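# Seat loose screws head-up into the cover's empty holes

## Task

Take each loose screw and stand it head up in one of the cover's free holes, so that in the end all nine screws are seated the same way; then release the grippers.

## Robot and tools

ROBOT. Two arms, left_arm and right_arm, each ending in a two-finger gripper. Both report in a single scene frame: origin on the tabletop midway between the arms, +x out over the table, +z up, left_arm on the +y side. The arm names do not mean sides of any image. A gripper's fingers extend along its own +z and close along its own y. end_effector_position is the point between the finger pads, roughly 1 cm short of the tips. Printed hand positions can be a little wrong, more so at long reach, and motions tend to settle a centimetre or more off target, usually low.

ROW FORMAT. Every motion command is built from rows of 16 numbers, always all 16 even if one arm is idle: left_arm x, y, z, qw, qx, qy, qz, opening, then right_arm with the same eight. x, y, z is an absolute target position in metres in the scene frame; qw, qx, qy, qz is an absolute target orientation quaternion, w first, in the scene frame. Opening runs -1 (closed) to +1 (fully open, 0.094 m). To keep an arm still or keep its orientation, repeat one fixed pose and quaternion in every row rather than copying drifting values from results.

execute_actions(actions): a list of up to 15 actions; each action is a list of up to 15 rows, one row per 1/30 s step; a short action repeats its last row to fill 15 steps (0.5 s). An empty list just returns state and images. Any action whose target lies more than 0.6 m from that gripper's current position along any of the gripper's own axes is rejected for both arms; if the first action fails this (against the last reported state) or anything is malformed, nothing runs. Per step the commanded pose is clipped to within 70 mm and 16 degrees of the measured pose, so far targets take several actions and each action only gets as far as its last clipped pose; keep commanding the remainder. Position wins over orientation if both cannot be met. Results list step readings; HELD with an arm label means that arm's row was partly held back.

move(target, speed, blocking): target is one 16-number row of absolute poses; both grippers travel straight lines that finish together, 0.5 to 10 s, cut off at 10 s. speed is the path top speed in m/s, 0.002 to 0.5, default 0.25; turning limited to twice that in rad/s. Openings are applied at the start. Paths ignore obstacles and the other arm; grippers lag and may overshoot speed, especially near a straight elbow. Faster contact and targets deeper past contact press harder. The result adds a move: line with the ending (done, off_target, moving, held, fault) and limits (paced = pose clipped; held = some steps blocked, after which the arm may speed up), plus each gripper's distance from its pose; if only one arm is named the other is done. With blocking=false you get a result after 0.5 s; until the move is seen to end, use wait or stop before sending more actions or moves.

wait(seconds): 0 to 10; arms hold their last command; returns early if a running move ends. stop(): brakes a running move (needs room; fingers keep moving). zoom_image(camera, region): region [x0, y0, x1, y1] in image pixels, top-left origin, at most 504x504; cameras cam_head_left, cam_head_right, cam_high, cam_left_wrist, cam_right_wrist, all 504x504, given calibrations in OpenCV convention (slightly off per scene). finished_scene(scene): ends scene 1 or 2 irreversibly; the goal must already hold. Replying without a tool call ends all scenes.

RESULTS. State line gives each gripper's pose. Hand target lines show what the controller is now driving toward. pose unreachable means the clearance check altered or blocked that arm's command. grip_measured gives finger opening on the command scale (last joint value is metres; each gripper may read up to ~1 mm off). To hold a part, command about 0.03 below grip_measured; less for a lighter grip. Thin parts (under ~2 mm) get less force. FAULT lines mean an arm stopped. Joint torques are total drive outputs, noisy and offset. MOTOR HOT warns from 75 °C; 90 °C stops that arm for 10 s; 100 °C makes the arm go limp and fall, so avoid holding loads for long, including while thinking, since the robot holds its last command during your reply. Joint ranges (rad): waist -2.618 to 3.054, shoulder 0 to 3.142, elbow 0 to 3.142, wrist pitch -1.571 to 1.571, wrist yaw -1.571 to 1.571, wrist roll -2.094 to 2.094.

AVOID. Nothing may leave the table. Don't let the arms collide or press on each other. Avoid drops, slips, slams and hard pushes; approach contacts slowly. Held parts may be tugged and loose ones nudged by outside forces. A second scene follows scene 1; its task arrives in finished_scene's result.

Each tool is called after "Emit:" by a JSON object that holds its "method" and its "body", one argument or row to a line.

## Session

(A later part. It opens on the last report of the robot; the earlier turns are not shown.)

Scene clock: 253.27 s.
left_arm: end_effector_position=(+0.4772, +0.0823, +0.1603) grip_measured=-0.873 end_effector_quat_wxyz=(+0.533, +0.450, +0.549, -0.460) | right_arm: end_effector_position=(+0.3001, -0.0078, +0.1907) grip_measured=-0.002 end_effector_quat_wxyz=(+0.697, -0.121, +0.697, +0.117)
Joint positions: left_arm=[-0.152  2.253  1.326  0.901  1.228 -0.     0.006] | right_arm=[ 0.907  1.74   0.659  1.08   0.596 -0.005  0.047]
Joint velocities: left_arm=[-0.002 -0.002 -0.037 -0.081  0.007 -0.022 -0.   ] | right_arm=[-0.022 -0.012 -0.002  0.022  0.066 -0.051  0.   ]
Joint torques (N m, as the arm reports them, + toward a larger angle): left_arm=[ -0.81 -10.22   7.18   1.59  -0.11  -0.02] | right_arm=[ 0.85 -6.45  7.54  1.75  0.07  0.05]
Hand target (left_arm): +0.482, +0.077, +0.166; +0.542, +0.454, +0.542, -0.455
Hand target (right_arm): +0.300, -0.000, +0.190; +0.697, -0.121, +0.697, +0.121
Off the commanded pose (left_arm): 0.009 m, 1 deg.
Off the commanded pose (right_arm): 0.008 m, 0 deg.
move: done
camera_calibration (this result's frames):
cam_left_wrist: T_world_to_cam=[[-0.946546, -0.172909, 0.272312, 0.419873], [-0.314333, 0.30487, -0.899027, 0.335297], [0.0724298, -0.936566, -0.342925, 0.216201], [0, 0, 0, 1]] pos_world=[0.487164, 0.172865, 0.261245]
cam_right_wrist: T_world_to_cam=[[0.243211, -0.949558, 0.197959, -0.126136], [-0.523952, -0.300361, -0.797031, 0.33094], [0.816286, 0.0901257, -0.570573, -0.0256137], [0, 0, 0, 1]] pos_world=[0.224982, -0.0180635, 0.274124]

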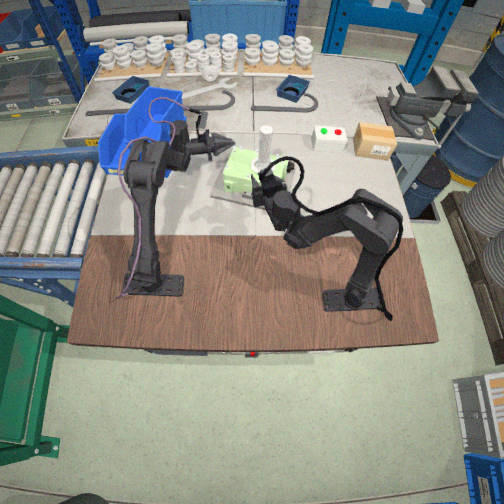

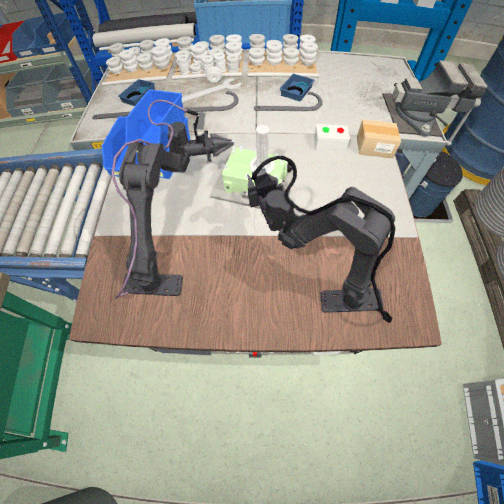

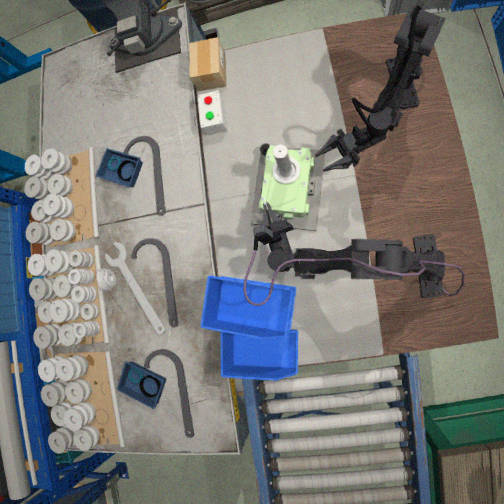

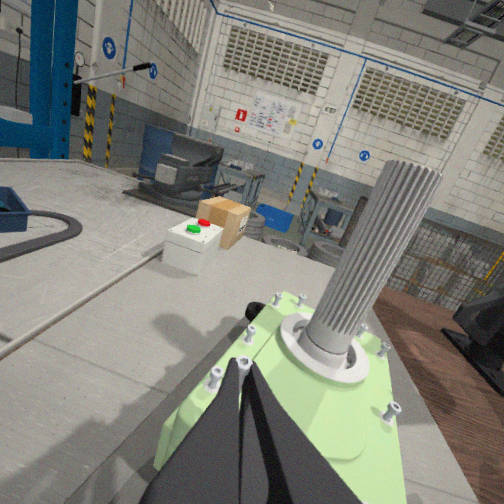

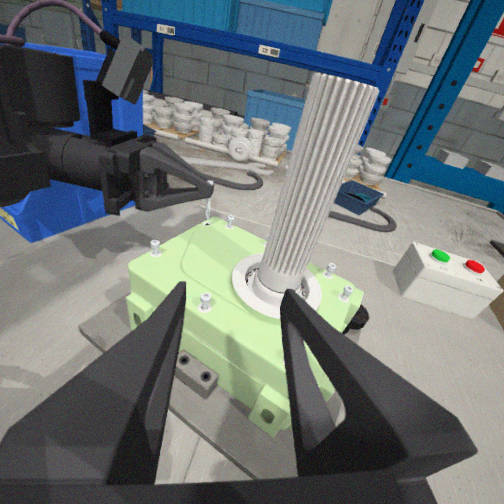

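Emit:
{"method": "move", "body": {
  "target": [0.482,0.077,0.146,0.542,0.455,0.542,-0.455,-1,0.30,0.0,0.19,0.69,-0.12,0.69,0.12,0],
  "speed": 0.02
}}

Emit:
{"method": "zoom_image", "body": {
  "camera": "cam_right_wrist",
  "region": [150,140,270,250]
}}

Scene clock: 254.40 s.
left_arm: end_effector_position=(+0.4789, +0.0820, +0.1486) grip_measured=-0.873 end_effector_quat_wxyz=(+0.541, +0.455, +0.542, -0.455) | right_arm: end_effector_position=(+0.3001, -0.0078, +0.1907) grip_measured=-0.002 end_effector_quat_wxyz=(+0.697, -0.121, +0.697, +0.117)
Joint positions: left_arm=[-0.152  2.294  1.326  0.967  1.228 -0.     0.006] | right_arm=[ 0.907  1.74   0.659  1.08   0.596 -0.005  0.047]
Joint velocities: left_arm=[-0.012 -0.002 -0.002 -0.095 -0.007 -0.022  0.001] | right_arm=[-0.002 -0.012 -0.002  0.051 -0.037  0.007  0.001]
Joint torques (N m, as the arm reports them, + toward a larger angle): left_arm=[-0.84 -9.7   6.32  1.45 -0.14 -0.02] | right_arm=[ 0.83 -6.43  7.51  1.75  0.06  0.05]
Hand target (left_arm): +0.482, +0.077, +0.146; +0.542, +0.455, +0.541, -0.455
Hand target (right_arm): +0.300, -0.000, +0.190; +0.697, -0.121, +0.697, +0.121
Off the commanded pose (left_arm): 0.006 m, 0 deg.
Off the commanded pose (right_arm): 0.008 m, 0 deg.
move: done
camera_calibration (this result's frames):
cam_left_wrist: T_world_to_cam=[[-0.952926, -0.171815, 0.249822, 0.430897], [-0.292254, 0.301086, -0.907709, 0.316352], [0.0807402, -0.937991, -0.337126, 0.207058], [0, 0, 0, 1]] pos_world=[0.48635, 0.173004, 0.249312]
cam_right_wrist: T_world_to_cam=[[0.243211, -0.949558, 0.197959, -0.126136], [-0.523952, -0.300361, -0.797031, 0.33094], [0.816286, 0.0901257, -0.570573, -0.0256137], [0, 0, 0, 1]] pos_world=[0.224982, -0.0180635, 0.274124]

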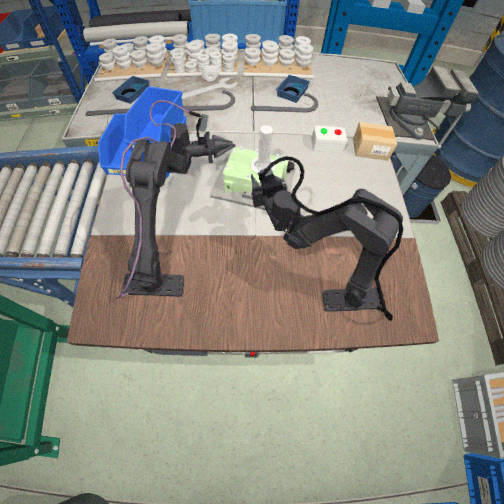

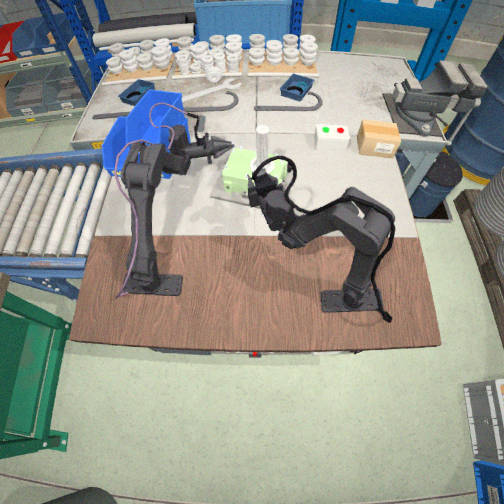

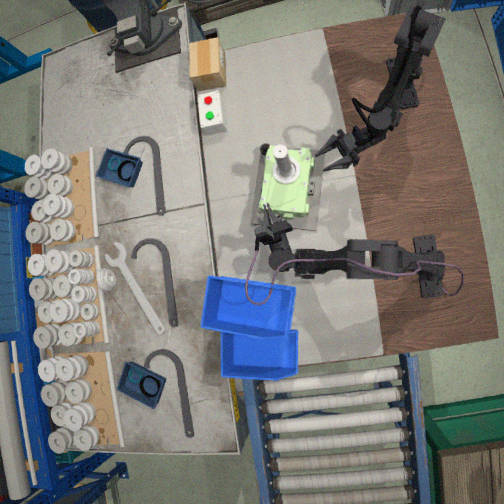

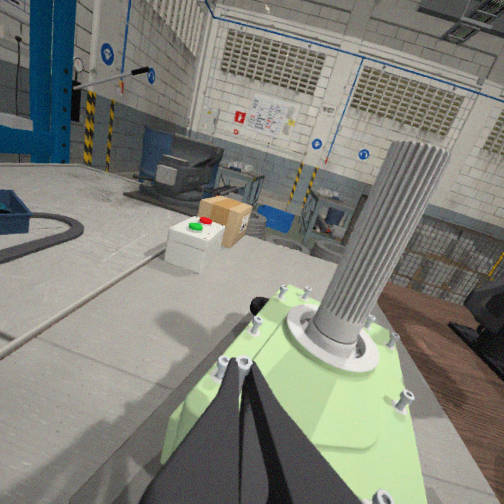

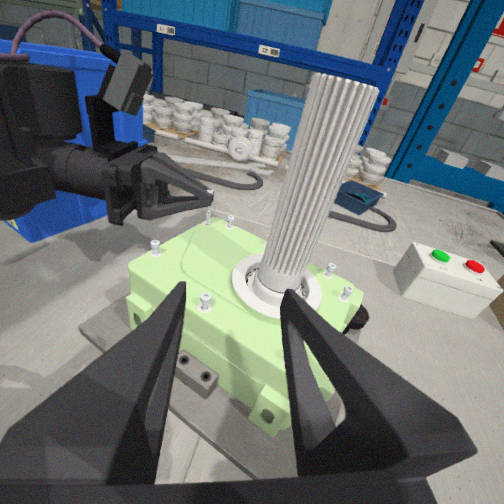

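Region (150, 140, 270, 250) of cam_right_wrist's 504x504 image, scaled by 4.200, with more detail than that image has; it fills the top 462 rows of this view, and the rest is white.

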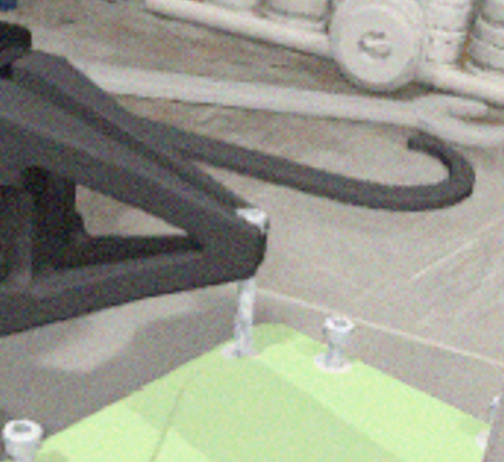

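Seems in. Go lower to confirm.

Emit:
{"method": "move", "body": {
  "target": [0.48,0.079,0.134,0.542,0.455,0.542,-0.455,-1,0.30,0.0,0.19,0.69,-0.12,0.69,0.12,0],
  "speed": 0.02
}}

Emit:
{"method": "zoom_image", "body": {
  "camera": "cam_right_wrist",
  "region": [150,140,270,250]
}}

Scene clock: 255.47 s.
left_arm: end_effector_position=(+0.4792, +0.0820, +0.1483) grip_measured=-0.873 end_effector_quat_wxyz=(+0.553, +0.462, +0.529, -0.448) | right_arm: end_effector_position=(+0.3001, -0.0078, +0.1907) grip_measured=-0.002 end_effector_quat_wxyz=(+0.697, -0.121, +0.697, +0.117)
Joint positions: left_arm=[-0.152  2.31   1.326  1.024  1.228 -0.     0.006] | right_arm=[ 0.907  1.74   0.659  1.08   0.596 -0.005  0.047]
Joint velocities: left_arm=[ 0.022 -0.002 -0.007  0.066 -0.037 -0.051 -0.   ] | right_arm=[-0.007  0.002  0.007 -0.007 -0.007 -0.007 -0.   ]
Joint torques (N m, as the arm reports them, + toward a larger angle): left_arm=[-0.53 -9.31  4.87  1.29 -0.12 -0.02] | right_arm=[ 0.83 -6.43  7.52  1.75  0.07  0.04]
Hand target (left_arm): +0.480, +0.079, +0.134; +0.542, +0.455, +0.541, -0.455
Hand target (right_arm): +0.300, -0.000, +0.190; +0.697, -0.121, +0.697, +0.121
Off the commanded pose (left_arm): 0.015 m, 2 deg.
Off the commanded pose (right_arm): 0.008 m, 0 deg.
move: off_target (left_arm)
camera_calibration (this result's frames):
cam_left_wrist: T_world_to_cam=[[-0.962307, -0.170207, 0.212121, 0.441228], [-0.255122, 0.29472, -0.920898, 0.300857], [0.0942269, -0.940303, -0.327035, 0.199103], [0, 0, 0, 1]] pos_world=[0.482591, 0.173648, 0.248578]
cam_right_wrist: T_world_to_cam=[[0.243211, -0.949558, 0.197959, -0.126136], [-0.523952, -0.300361, -0.797031, 0.33094], [0.816286, 0.0901257, -0.570573, -0.0256137], [0, 0, 0, 1]] pos_world=[0.224982, -0.0180635, 0.274124]

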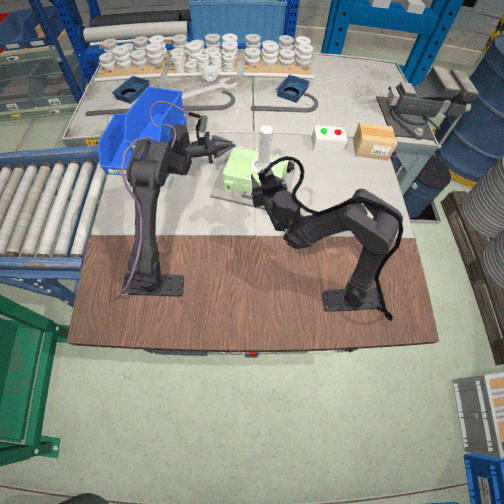

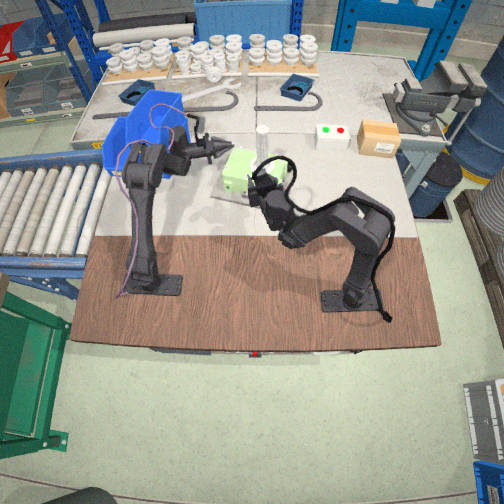

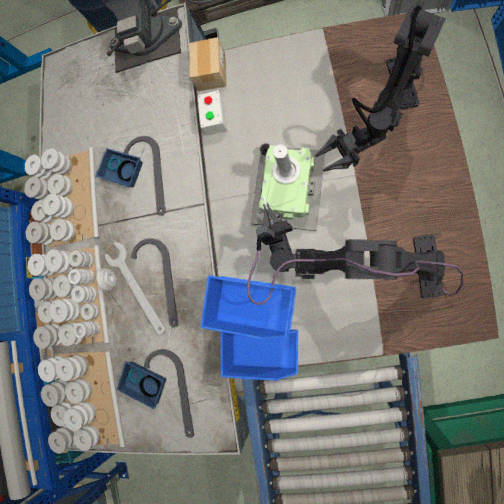

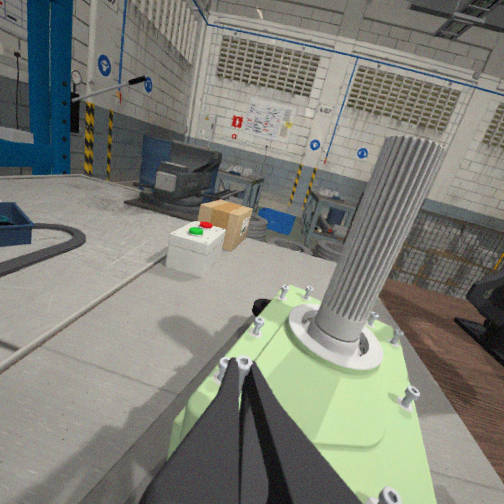

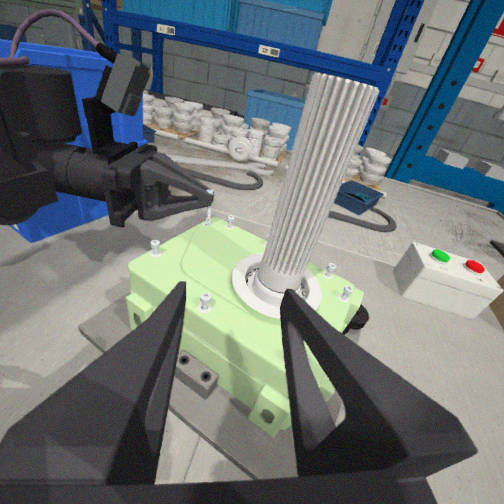

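Region (150, 140, 270, 250) of cam_right_wrist's 504x504 image, scaled by 4.200, with more detail than that image has; it fills the top 462 rows of this view, and the rest is white.

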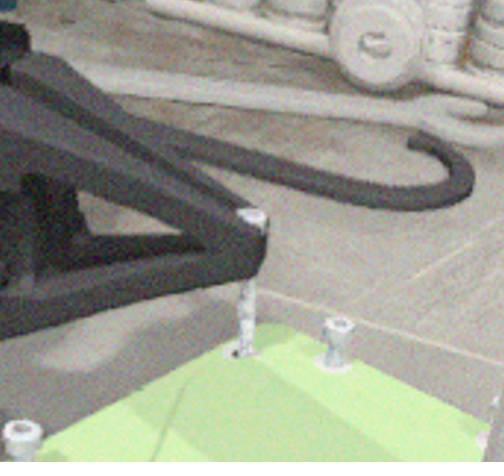

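Tip slightly right of hole. Slide +y with light pressure.

Emit:
{"method": "move", "body": {
  "target": [0.478,0.088,0.143,0.542,0.455,0.542,-0.455,-1,0.30,0.0,0.19,0.69,-0.12,0.69,0.12,0],
  "speed": 0.01
}}

Emit:
{"method": "zoom_image", "body": {
  "camera": "cam_right_wrist",
  "region": [150,140,270,250]
}}

Scene clock: 257.80 s.
left_arm: end_effector_position=(+0.4791, +0.0820, +0.1485) grip_measured=-0.873 end_effector_quat_wxyz=(+0.554, +0.463, +0.528, -0.447) | right_arm: end_effector_position=(+0.3001, -0.0078, +0.1907) grip_measured=-0.002 end_effector_quat_wxyz=(+0.697, -0.121, +0.697, +0.117)
Joint positions: left_arm=[-0.152  2.31   1.326  1.027  1.229 -0.     0.006] | right_arm=[ 0.907  1.74   0.659  1.08   0.596 -0.005  0.047]
Joint velocities: left_arm=[-0.012 -0.007 -0.002  0.051 -0.007 -0.051 -0.001] | right_arm=[ 0.007 -0.012  0.007  0.022 -0.037 -0.051  0.   ]
Joint torques (N m, as the arm reports them, + toward a larger angle): left_arm=[  1.07 -11.44   3.82   1.16   0.09  -0.06] | right_arm=[ 0.81 -6.46  7.54  1.74  0.07  0.06]
Hand target (left_arm): +0.478, +0.088, +0.143; +0.542, +0.454, +0.541, -0.455
Hand target (right_arm): +0.300, -0.000, +0.190; +0.697, -0.121, +0.697, +0.121
Off the commanded pose (left_arm): 0.008 m, 2 deg.
Off the commanded pose (right_arm): 0.008 m, 0 deg.
move: done
camera_calibration (this result's frames):
cam_left_wrist: T_world_to_cam=[[-0.962927, -0.169748, 0.209659, 0.441739], [-0.252582, 0.294416, -0.921695, 0.299958], [0.0947293, -0.940481, -0.326376, 0.198843], [0, 0, 0, 1]] pos_world=[0.48229, 0.17368, 0.248753]
cam_right_wrist: T_world_to_cam=[[0.243211, -0.949558, 0.197959, -0.126136], [-0.523952, -0.300361, -0.797031, 0.33094], [0.816286, 0.0901257, -0.570573, -0.0256137], [0, 0, 0, 1]] pos_world=[0.224982, -0.0180635, 0.274124]

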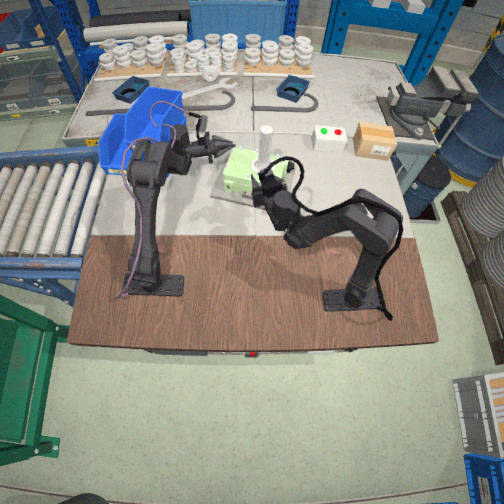

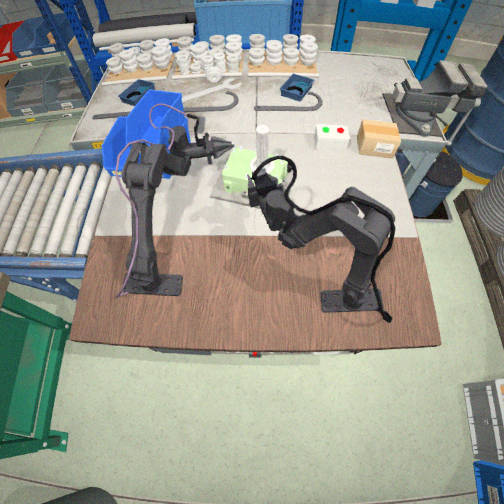

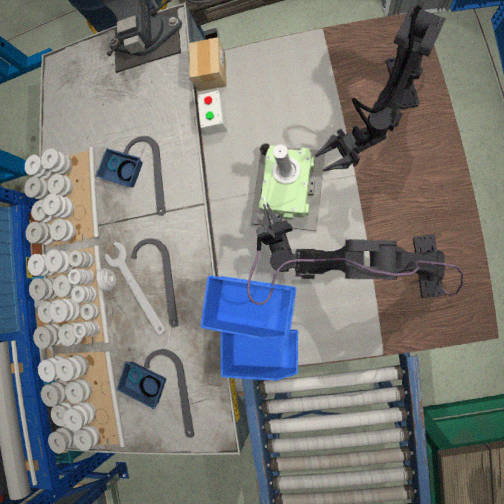

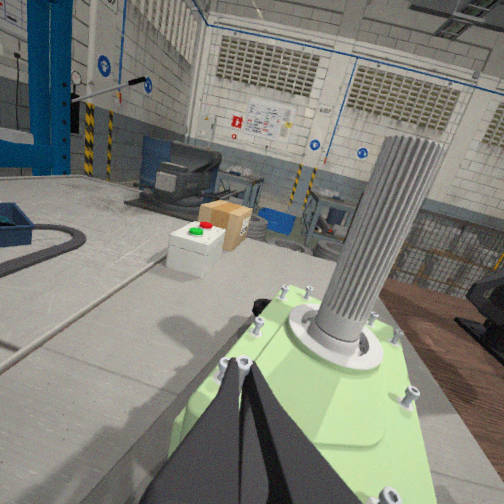

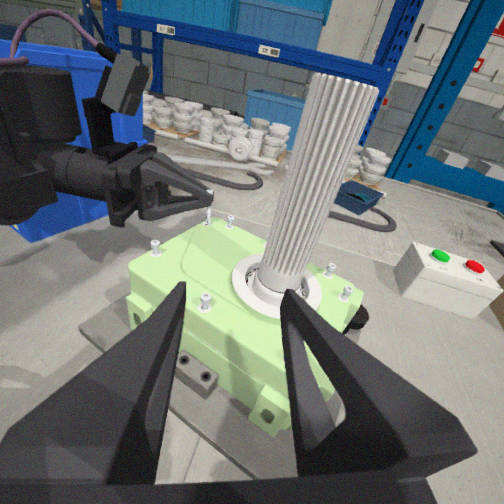

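Region (150, 140, 270, 250) of cam_right_wrist's 504x504 image, scaled by 4.200, with more detail than that image has; it fills the top 462 rows of this view, and the rest is white.

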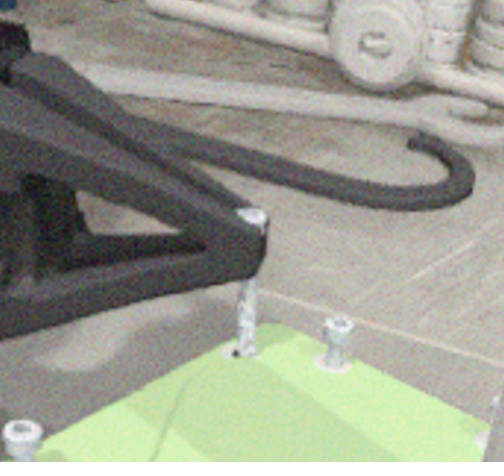

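Emit:
{"method": "move", "body": {
  "target": [0.478,0.092,0.141,0.542,0.455,0.542,-0.455,-1,0.30,0.0,0.19,0.69,-0.12,0.69,0.12,0],
  "speed": 0.01
}}

Emit:
{"method": "zoom_image", "body": {
  "camera": "cam_right_wrist",
  "region": [150,140,270,250]
}}

Scene clock: 260.27 s.
left_arm: end_effector_position=(+0.4797, +0.0847, +0.1473) grip_measured=-0.873 end_effector_quat_wxyz=(+0.552, +0.461, +0.531, -0.449) | right_arm: end_effector_position=(+0.3001, -0.0078, +0.1907) grip_measured=-0.002 end_effector_quat_wxyz=(+0.697, -0.121, +0.697, +0.117)
Joint positions: left_arm=[-0.145  2.31   1.326  1.018  1.234 -0.     0.006] | right_arm=[ 0.907  1.74   0.659  1.08   0.596 -0.005  0.047]
Joint velocities: left_arm=[-0.002 -0.017  0.012 -0.007 -0.037 -0.022  0.   ] | right_arm=[-0.002 -0.002  0.017 -0.007  0.007  0.022 -0.001]
Joint torques (N m, as the arm reports them, + toward a larger angle): left_arm=[  1.28 -11.24   3.58   1.29   0.13  -0.04] | right_arm=[ 0.83 -6.44  7.52  1.75  0.06  0.05]
Hand target (left_arm): +0.478, +0.092, +0.141; +0.542, +0.454, +0.541, -0.455
Hand target (right_arm): +0.300, -0.000, +0.190; +0.697, -0.121, +0.697, +0.121
Off the commanded pose (left_arm): 0.010 m, 2 deg.
Off the commanded pose (right_arm): 0.008 m, 0 deg.
move: done
camera_calibration (this result's frames):
cam_left_wrist: T_world_to_cam=[[-0.960955, -0.170841, 0.217667, 0.441025], [-0.26074, 0.295746, -0.918993, 0.301631], [0.0926273, -0.939866, -0.328743, 0.202291], [0, 0, 0, 1]] pos_world=[0.483715, 0.176265, 0.247702]
cam_right_wrist: T_world_to_cam=[[0.243211, -0.949558, 0.197959, -0.126136], [-0.523952, -0.300361, -0.797031, 0.33094], [0.816286, 0.0901257, -0.570573, -0.0256137], [0, 0, 0, 1]] pos_world=[0.224982, -0.0180635, 0.274124]

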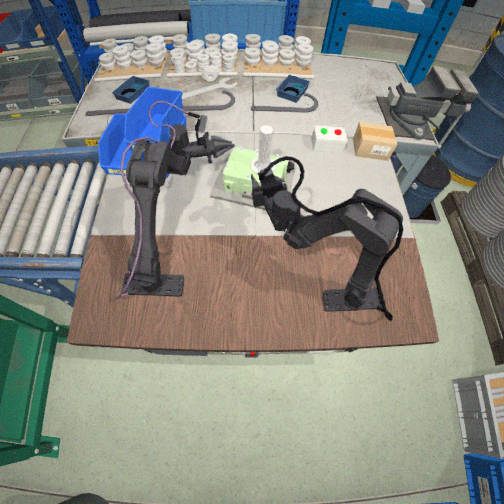

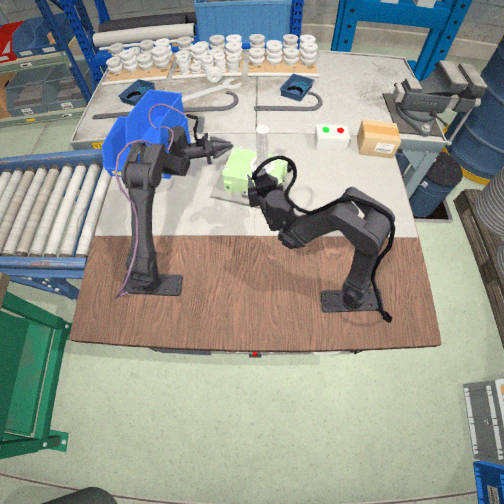

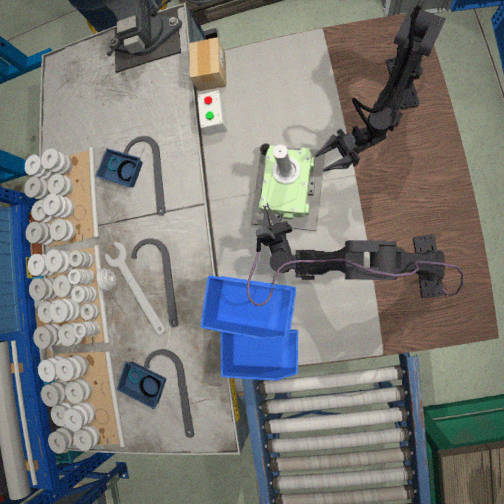

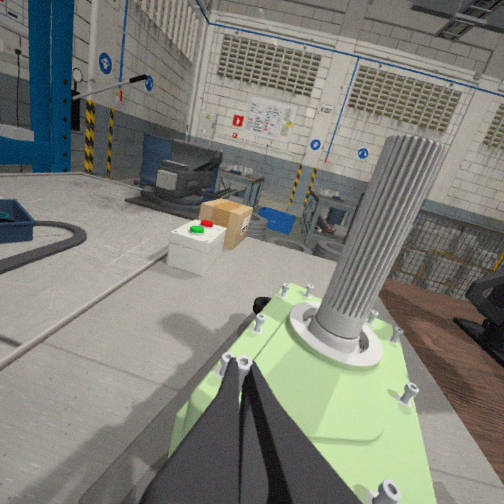

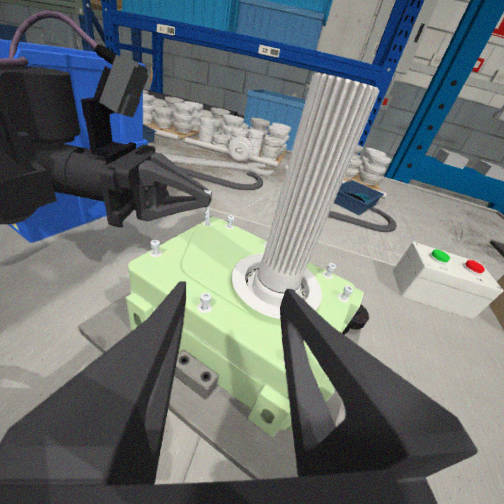

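Region (150, 140, 270, 250) of cam_right_wrist's 504x504 image, scaled by 4.200, with more detail than that image has; it fills the top 462 rows of this view, and the rest is white.

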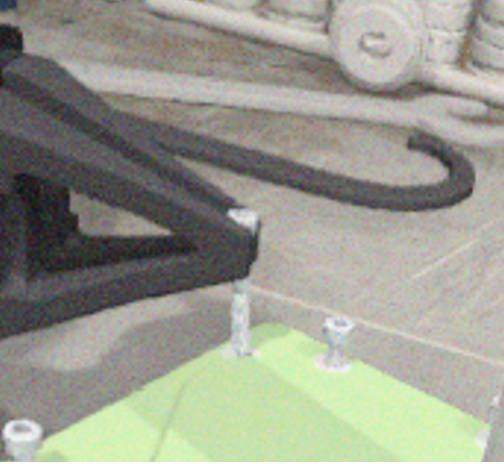

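Emit:
{"method": "move", "body": {
  "target": [0.48,0.085,0.13,0.542,0.455,0.542,-0.455,-1,0.30,0.0,0.19,0.69,-0.12,0.69,0.12,0],
  "speed": 0.02
}}

Emit:
{"method": "zoom_image", "body": {
  "camera": "cam_right_wrist",
  "region": [150,140,270,250]
}}

Scene clock: 261.67 s.
left_arm: end_effector_position=(+0.4800, +0.0847, +0.1422) grip_measured=-0.873 end_effector_quat_wxyz=(+0.549, +0.460, +0.533, -0.450) | right_arm: end_effector_position=(+0.3001, -0.0078, +0.1907) grip_measured=-0.002 end_effector_quat_wxyz=(+0.697, -0.121, +0.697, +0.117)
Joint positions: left_arm=[-0.145  2.322  1.326  1.022  1.234 -0.     0.006] | right_arm=[ 0.907  1.74   0.659  1.08   0.596 -0.005  0.047]
Joint velocities: left_arm=[ 0.002 -0.027 -0.017 -0.081  0.037 -0.051  0.001] | right_arm=[-0.002 -0.007 -0.002  0.051 -0.007  0.007 -0.001]
Joint torques (N m, as the arm reports them, + toward a larger angle): left_arm=[ 0.05 -9.52  4.5   1.46 -0.03 -0.01] | right_arm=[ 0.86 -6.46  7.56  1.75  0.06  0.04]
Hand target (left_arm): +0.480, +0.085, +0.130; +0.542, +0.455, +0.542, -0.455
Hand target (right_arm): +0.300, -0.000, +0.190; +0.697, -0.121, +0.697, +0.121
Off the commanded pose (left_arm): 0.012 m, 2 deg.
Off the commanded pose (right_arm): 0.008 m, 0 deg.
move: off_target (left_arm)
camera_calibration (this result's frames):
cam_left_wrist: T_world_to_cam=[[-0.959375, -0.171102, 0.224331, 0.440709], [-0.267304, 0.29683, -0.916755, 0.299772], [0.0902701, -0.939477, -0.330507, 0.201896], [0, 0, 0, 1]] pos_world=[0.48471, 0.176101, 0.242681]
cam_right_wrist: T_world_to_cam=[[0.243211, -0.949558, 0.197959, -0.126136], [-0.523952, -0.300361, -0.797031, 0.33094], [0.816286, 0.0901257, -0.570573, -0.0256137], [0, 0, 0, 1]] pos_world=[0.224982, -0.0180635, 0.274124]

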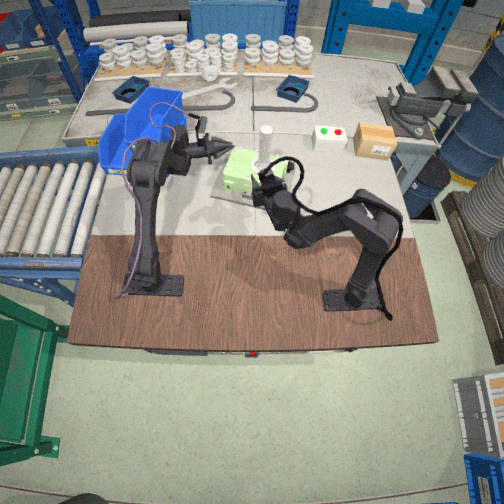

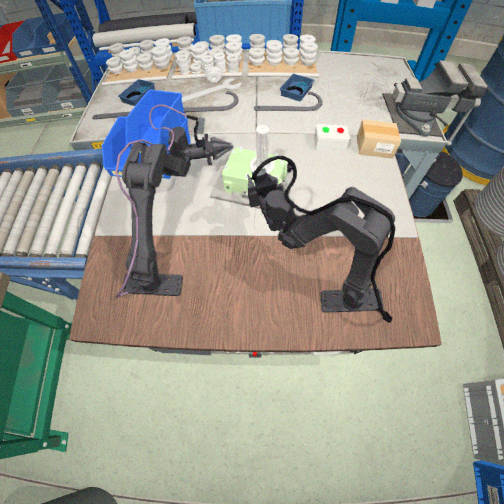

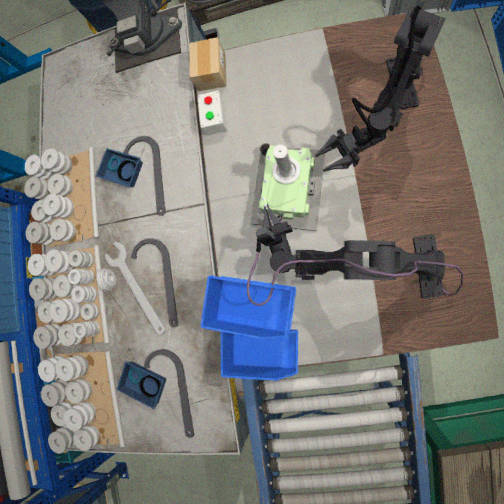

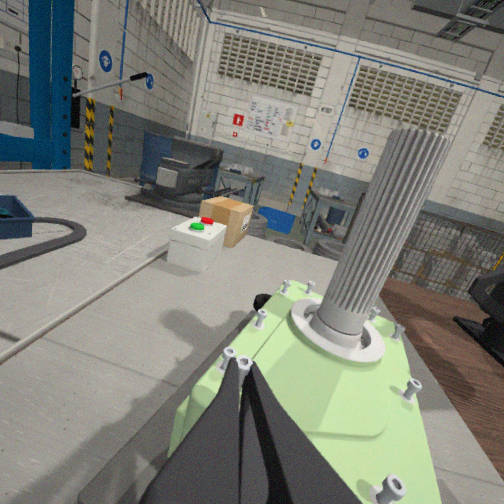

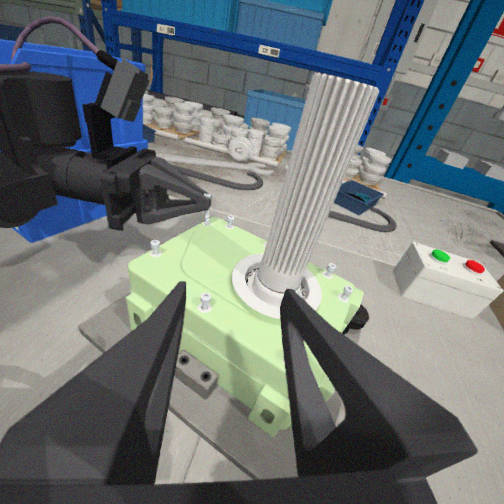

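Region (150, 140, 270, 250) of cam_right_wrist's 504x504 image, scaled by 4.200, with more detail than that image has; it fills the top 462 rows of this view, and the rest is white.

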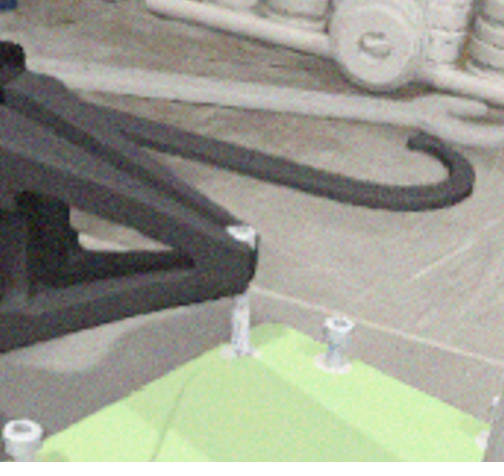

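In 6 mm. Release.

Emit:
{"method": "move", "body": {
  "target": [0.48,0.085,0.144,0.542,0.455,0.542,-0.455,-0.6,0.30,0.0,0.19,0.69,-0.12,0.69,0.12,0],
  "speed": 0.02
}}

Emit:
{"method": "move", "body": {
  "target": [0.44,0.11,0.2,0.542,0.455,0.542,-0.455,-0.6,0.30,0.0,0.19,0.69,-0.12,0.69,0.12,0],
  "speed": 0.08
}}

Emit:
{"method": "zoom_image", "body": {
  "camera": "cam_right_wrist",
  "region": [150,140,270,250]
}}

Scene clock: 262.73 s.
left_arm: end_effector_position=(+0.4801, +0.0847, +0.1395) grip_measured=-0.602 end_effector_quat_wxyz=(+0.543, +0.456, +0.540, -0.454) | right_arm: end_effector_position=(+0.3001, -0.0078, +0.1907) grip_measured=-0.002 end_effector_quat_wxyz=(+0.697, -0.121, +0.697, +0.117)
Joint positions: left_arm=[-0.145  2.322  1.326  1.001  1.234 -0.     0.019] | right_arm=[ 0.907  1.74   0.659  1.08   0.596 -0.005  0.047]
Joint velocities: left_arm=[-0.007  0.002 -0.007 -0.037 -0.066  0.037  0.   ] | right_arm=[-0.012 -0.017 -0.007  0.037 -0.037 -0.081 -0.001]
Joint torques (N m, as the arm reports them, + toward a larger angle): left_arm=[  0.05 -12.06   4.82   1.33  -0.02  -0.04] | right_arm=[ 0.84 -6.45  7.55  1.75  0.06  0.05]
Hand target (left_arm): +0.480, +0.085, +0.144; +0.542, +0.455, +0.541, -0.455
Hand target (right_arm): +0.300, -0.000, +0.190; +0.697, -0.121, +0.697, +0.121
Off the commanded pose (left_arm): 0.005 m, 0 deg.
Off the commanded pose (right_arm): 0.008 m, 0 deg.
move: done
camera_calibration (this result's frames):
cam_left_wrist: T_world_to_cam=[[-0.954532, -0.171901, 0.243555, 0.436416], [-0.286213, 0.299952, -0.910006, 0.30517], [0.0833762, -0.938338, -0.335514, 0.204901], [0, 0, 0, 1]] pos_world=[0.486833, 0.17575, 0.240163]
cam_right_wrist: T_world_to_cam=[[0.243211, -0.949558, 0.197959, -0.126136], [-0.523952, -0.300361, -0.797031, 0.33094], [0.816286, 0.0901257, -0.570573, -0.0256137], [0, 0, 0, 1]] pos_world=[0.224982, -0.0180635, 0.274124]

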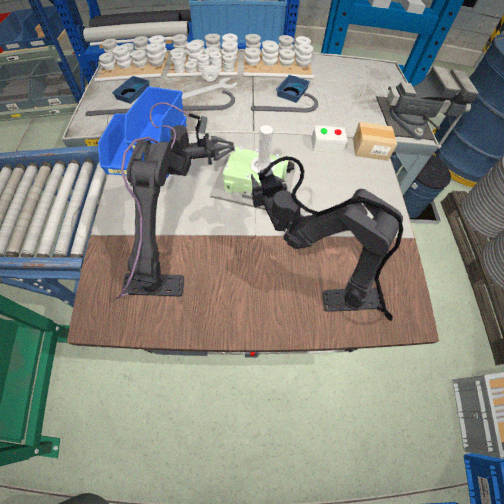

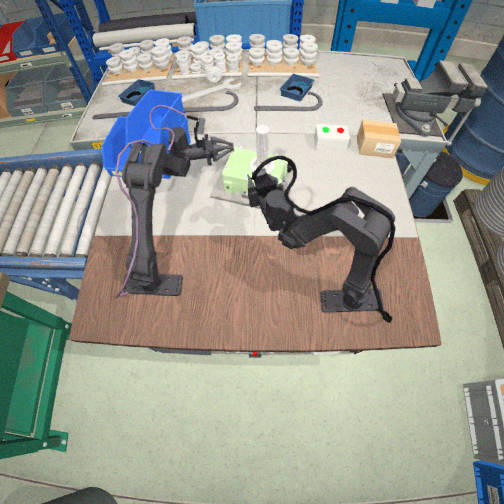

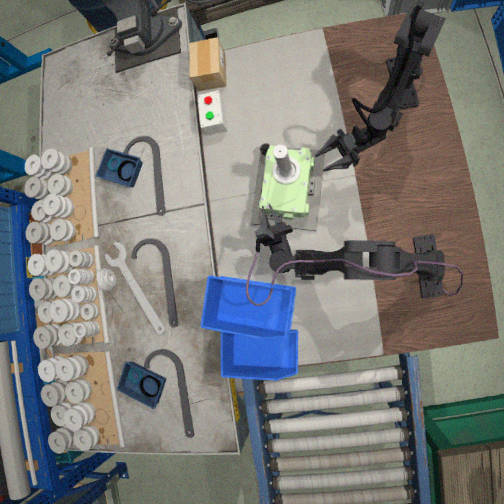

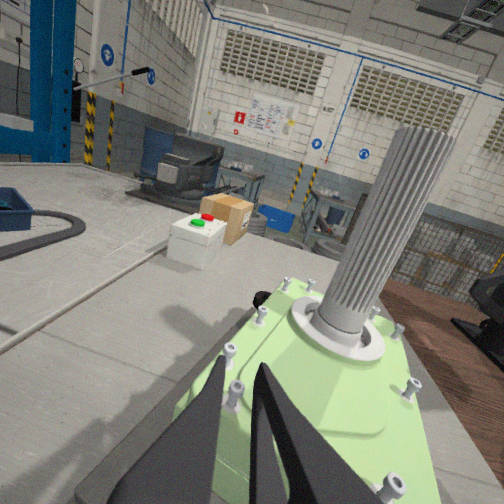

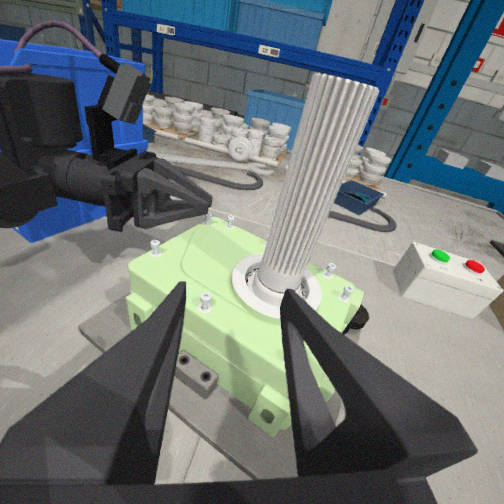

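Scene clock: 264.20 s.
left_arm: end_effector_position=(+0.4438, +0.1051, +0.1983) grip_measured=-0.602 end_effector_quat_wxyz=(+0.547, +0.458, +0.536, -0.451) | right_arm: end_effector_position=(+0.3001, -0.0078, +0.1907) grip_measured=-0.002 end_effector_quat_wxyz=(+0.697, -0.121, +0.697, +0.117)
Joint positions: left_arm=[-0.112  2.067  1.165  0.921  1.266 -0.002  0.019] | right_arm=[ 0.907  1.74   0.659  1.08   0.596 -0.005  0.047]
Joint velocities: left_arm=[-0.002 -0.007  0.002  0.037  0.022 -0.051 -0.001] | right_arm=[ 0.002 -0.022  0.002 -0.037 -0.007  0.037  0.   ]
Joint torques (N m, as the arm reports them, + toward a larger angle): left_arm=[  0.95 -11.19   3.77   1.32   0.14  -0.03] | right_arm=[ 0.85 -6.43  7.53  1.74  0.06  0.05]
Hand target (left_arm): +0.440, +0.110, +0.200; +0.542, +0.454, +0.541, -0.455
Hand target (right_arm): +0.300, -0.000, +0.190; +0.697, -0.121, +0.697, +0.121
Off the commanded pose (left_arm): 0.006 m, 1 deg.
Off the commanded pose (right_arm): 0.008 m, 0 deg.
move: done
camera_calibration (this result's frames):
cam_left_wrist: T_world_to_cam=[[-0.956937, -0.173651, 0.232628, 0.394433], [-0.276169, 0.297649, -0.913858, 0.338756], [0.0894509, -0.938749, -0.332789, 0.243603], [0, 0, 0, 1]] pos_world=[0.449211, 0.196345, 0.298886]
cam_right_wrist: T_world_to_cam=[[0.243211, -0.949558, 0.197959, -0.126136], [-0.523952, -0.300361, -0.797031, 0.33094], [0.816286, 0.0901257, -0.570573, -0.0256137], [0, 0, 0, 1]] pos_world=[0.224982, -0.0180635, 0.274124]

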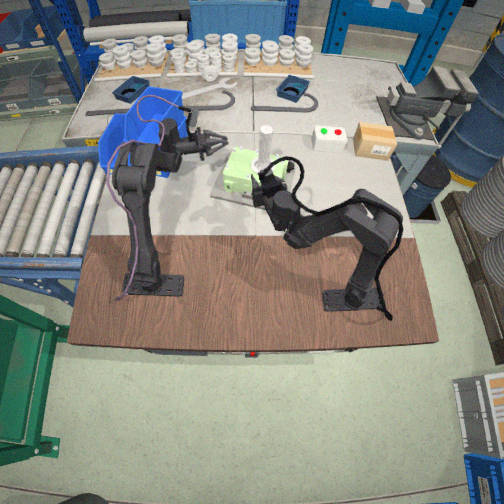

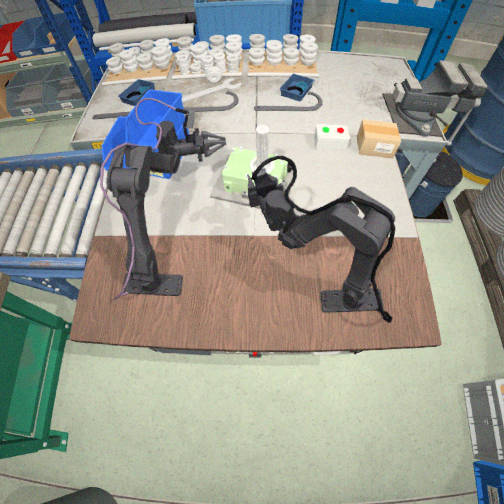

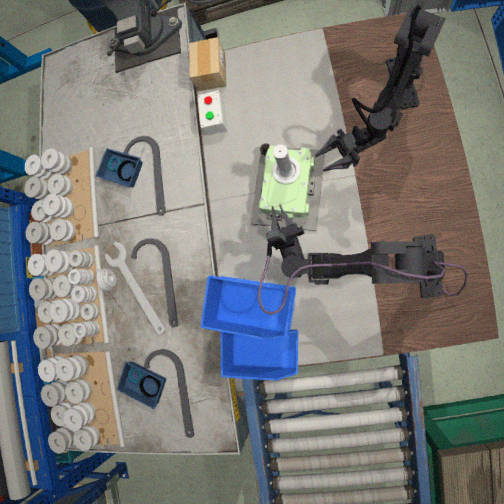

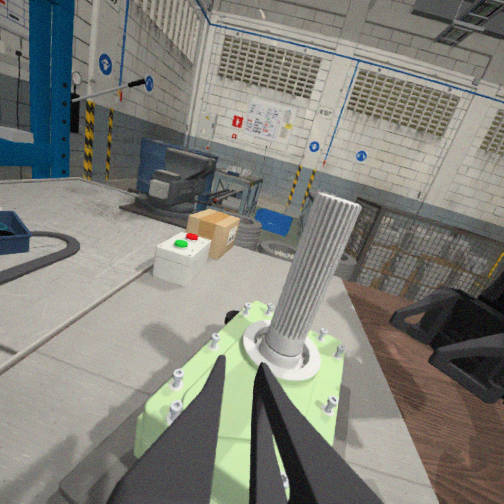

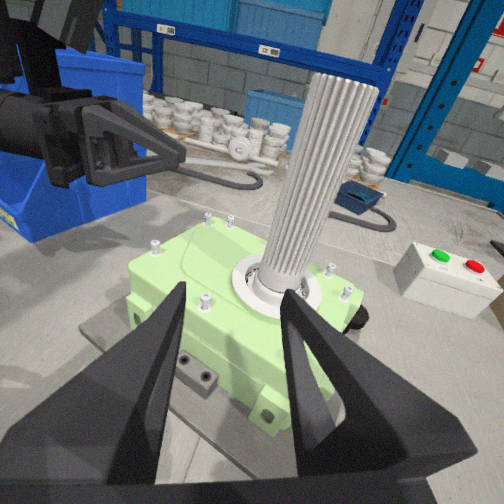

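Region (150, 140, 270, 250) of cam_right_wrist's 504x504 image, scaled by 4.200, with more detail than that image has; it fills the top 462 rows of this view, and the rest is white.

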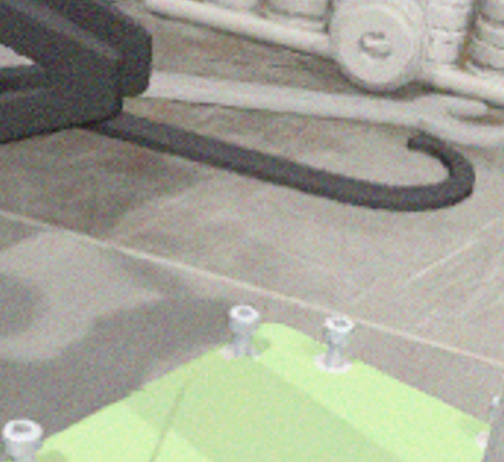

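Emit:
{"method": "finished_scene", "body": {
  "scene": 1
}}

The scene is finished: the task was done.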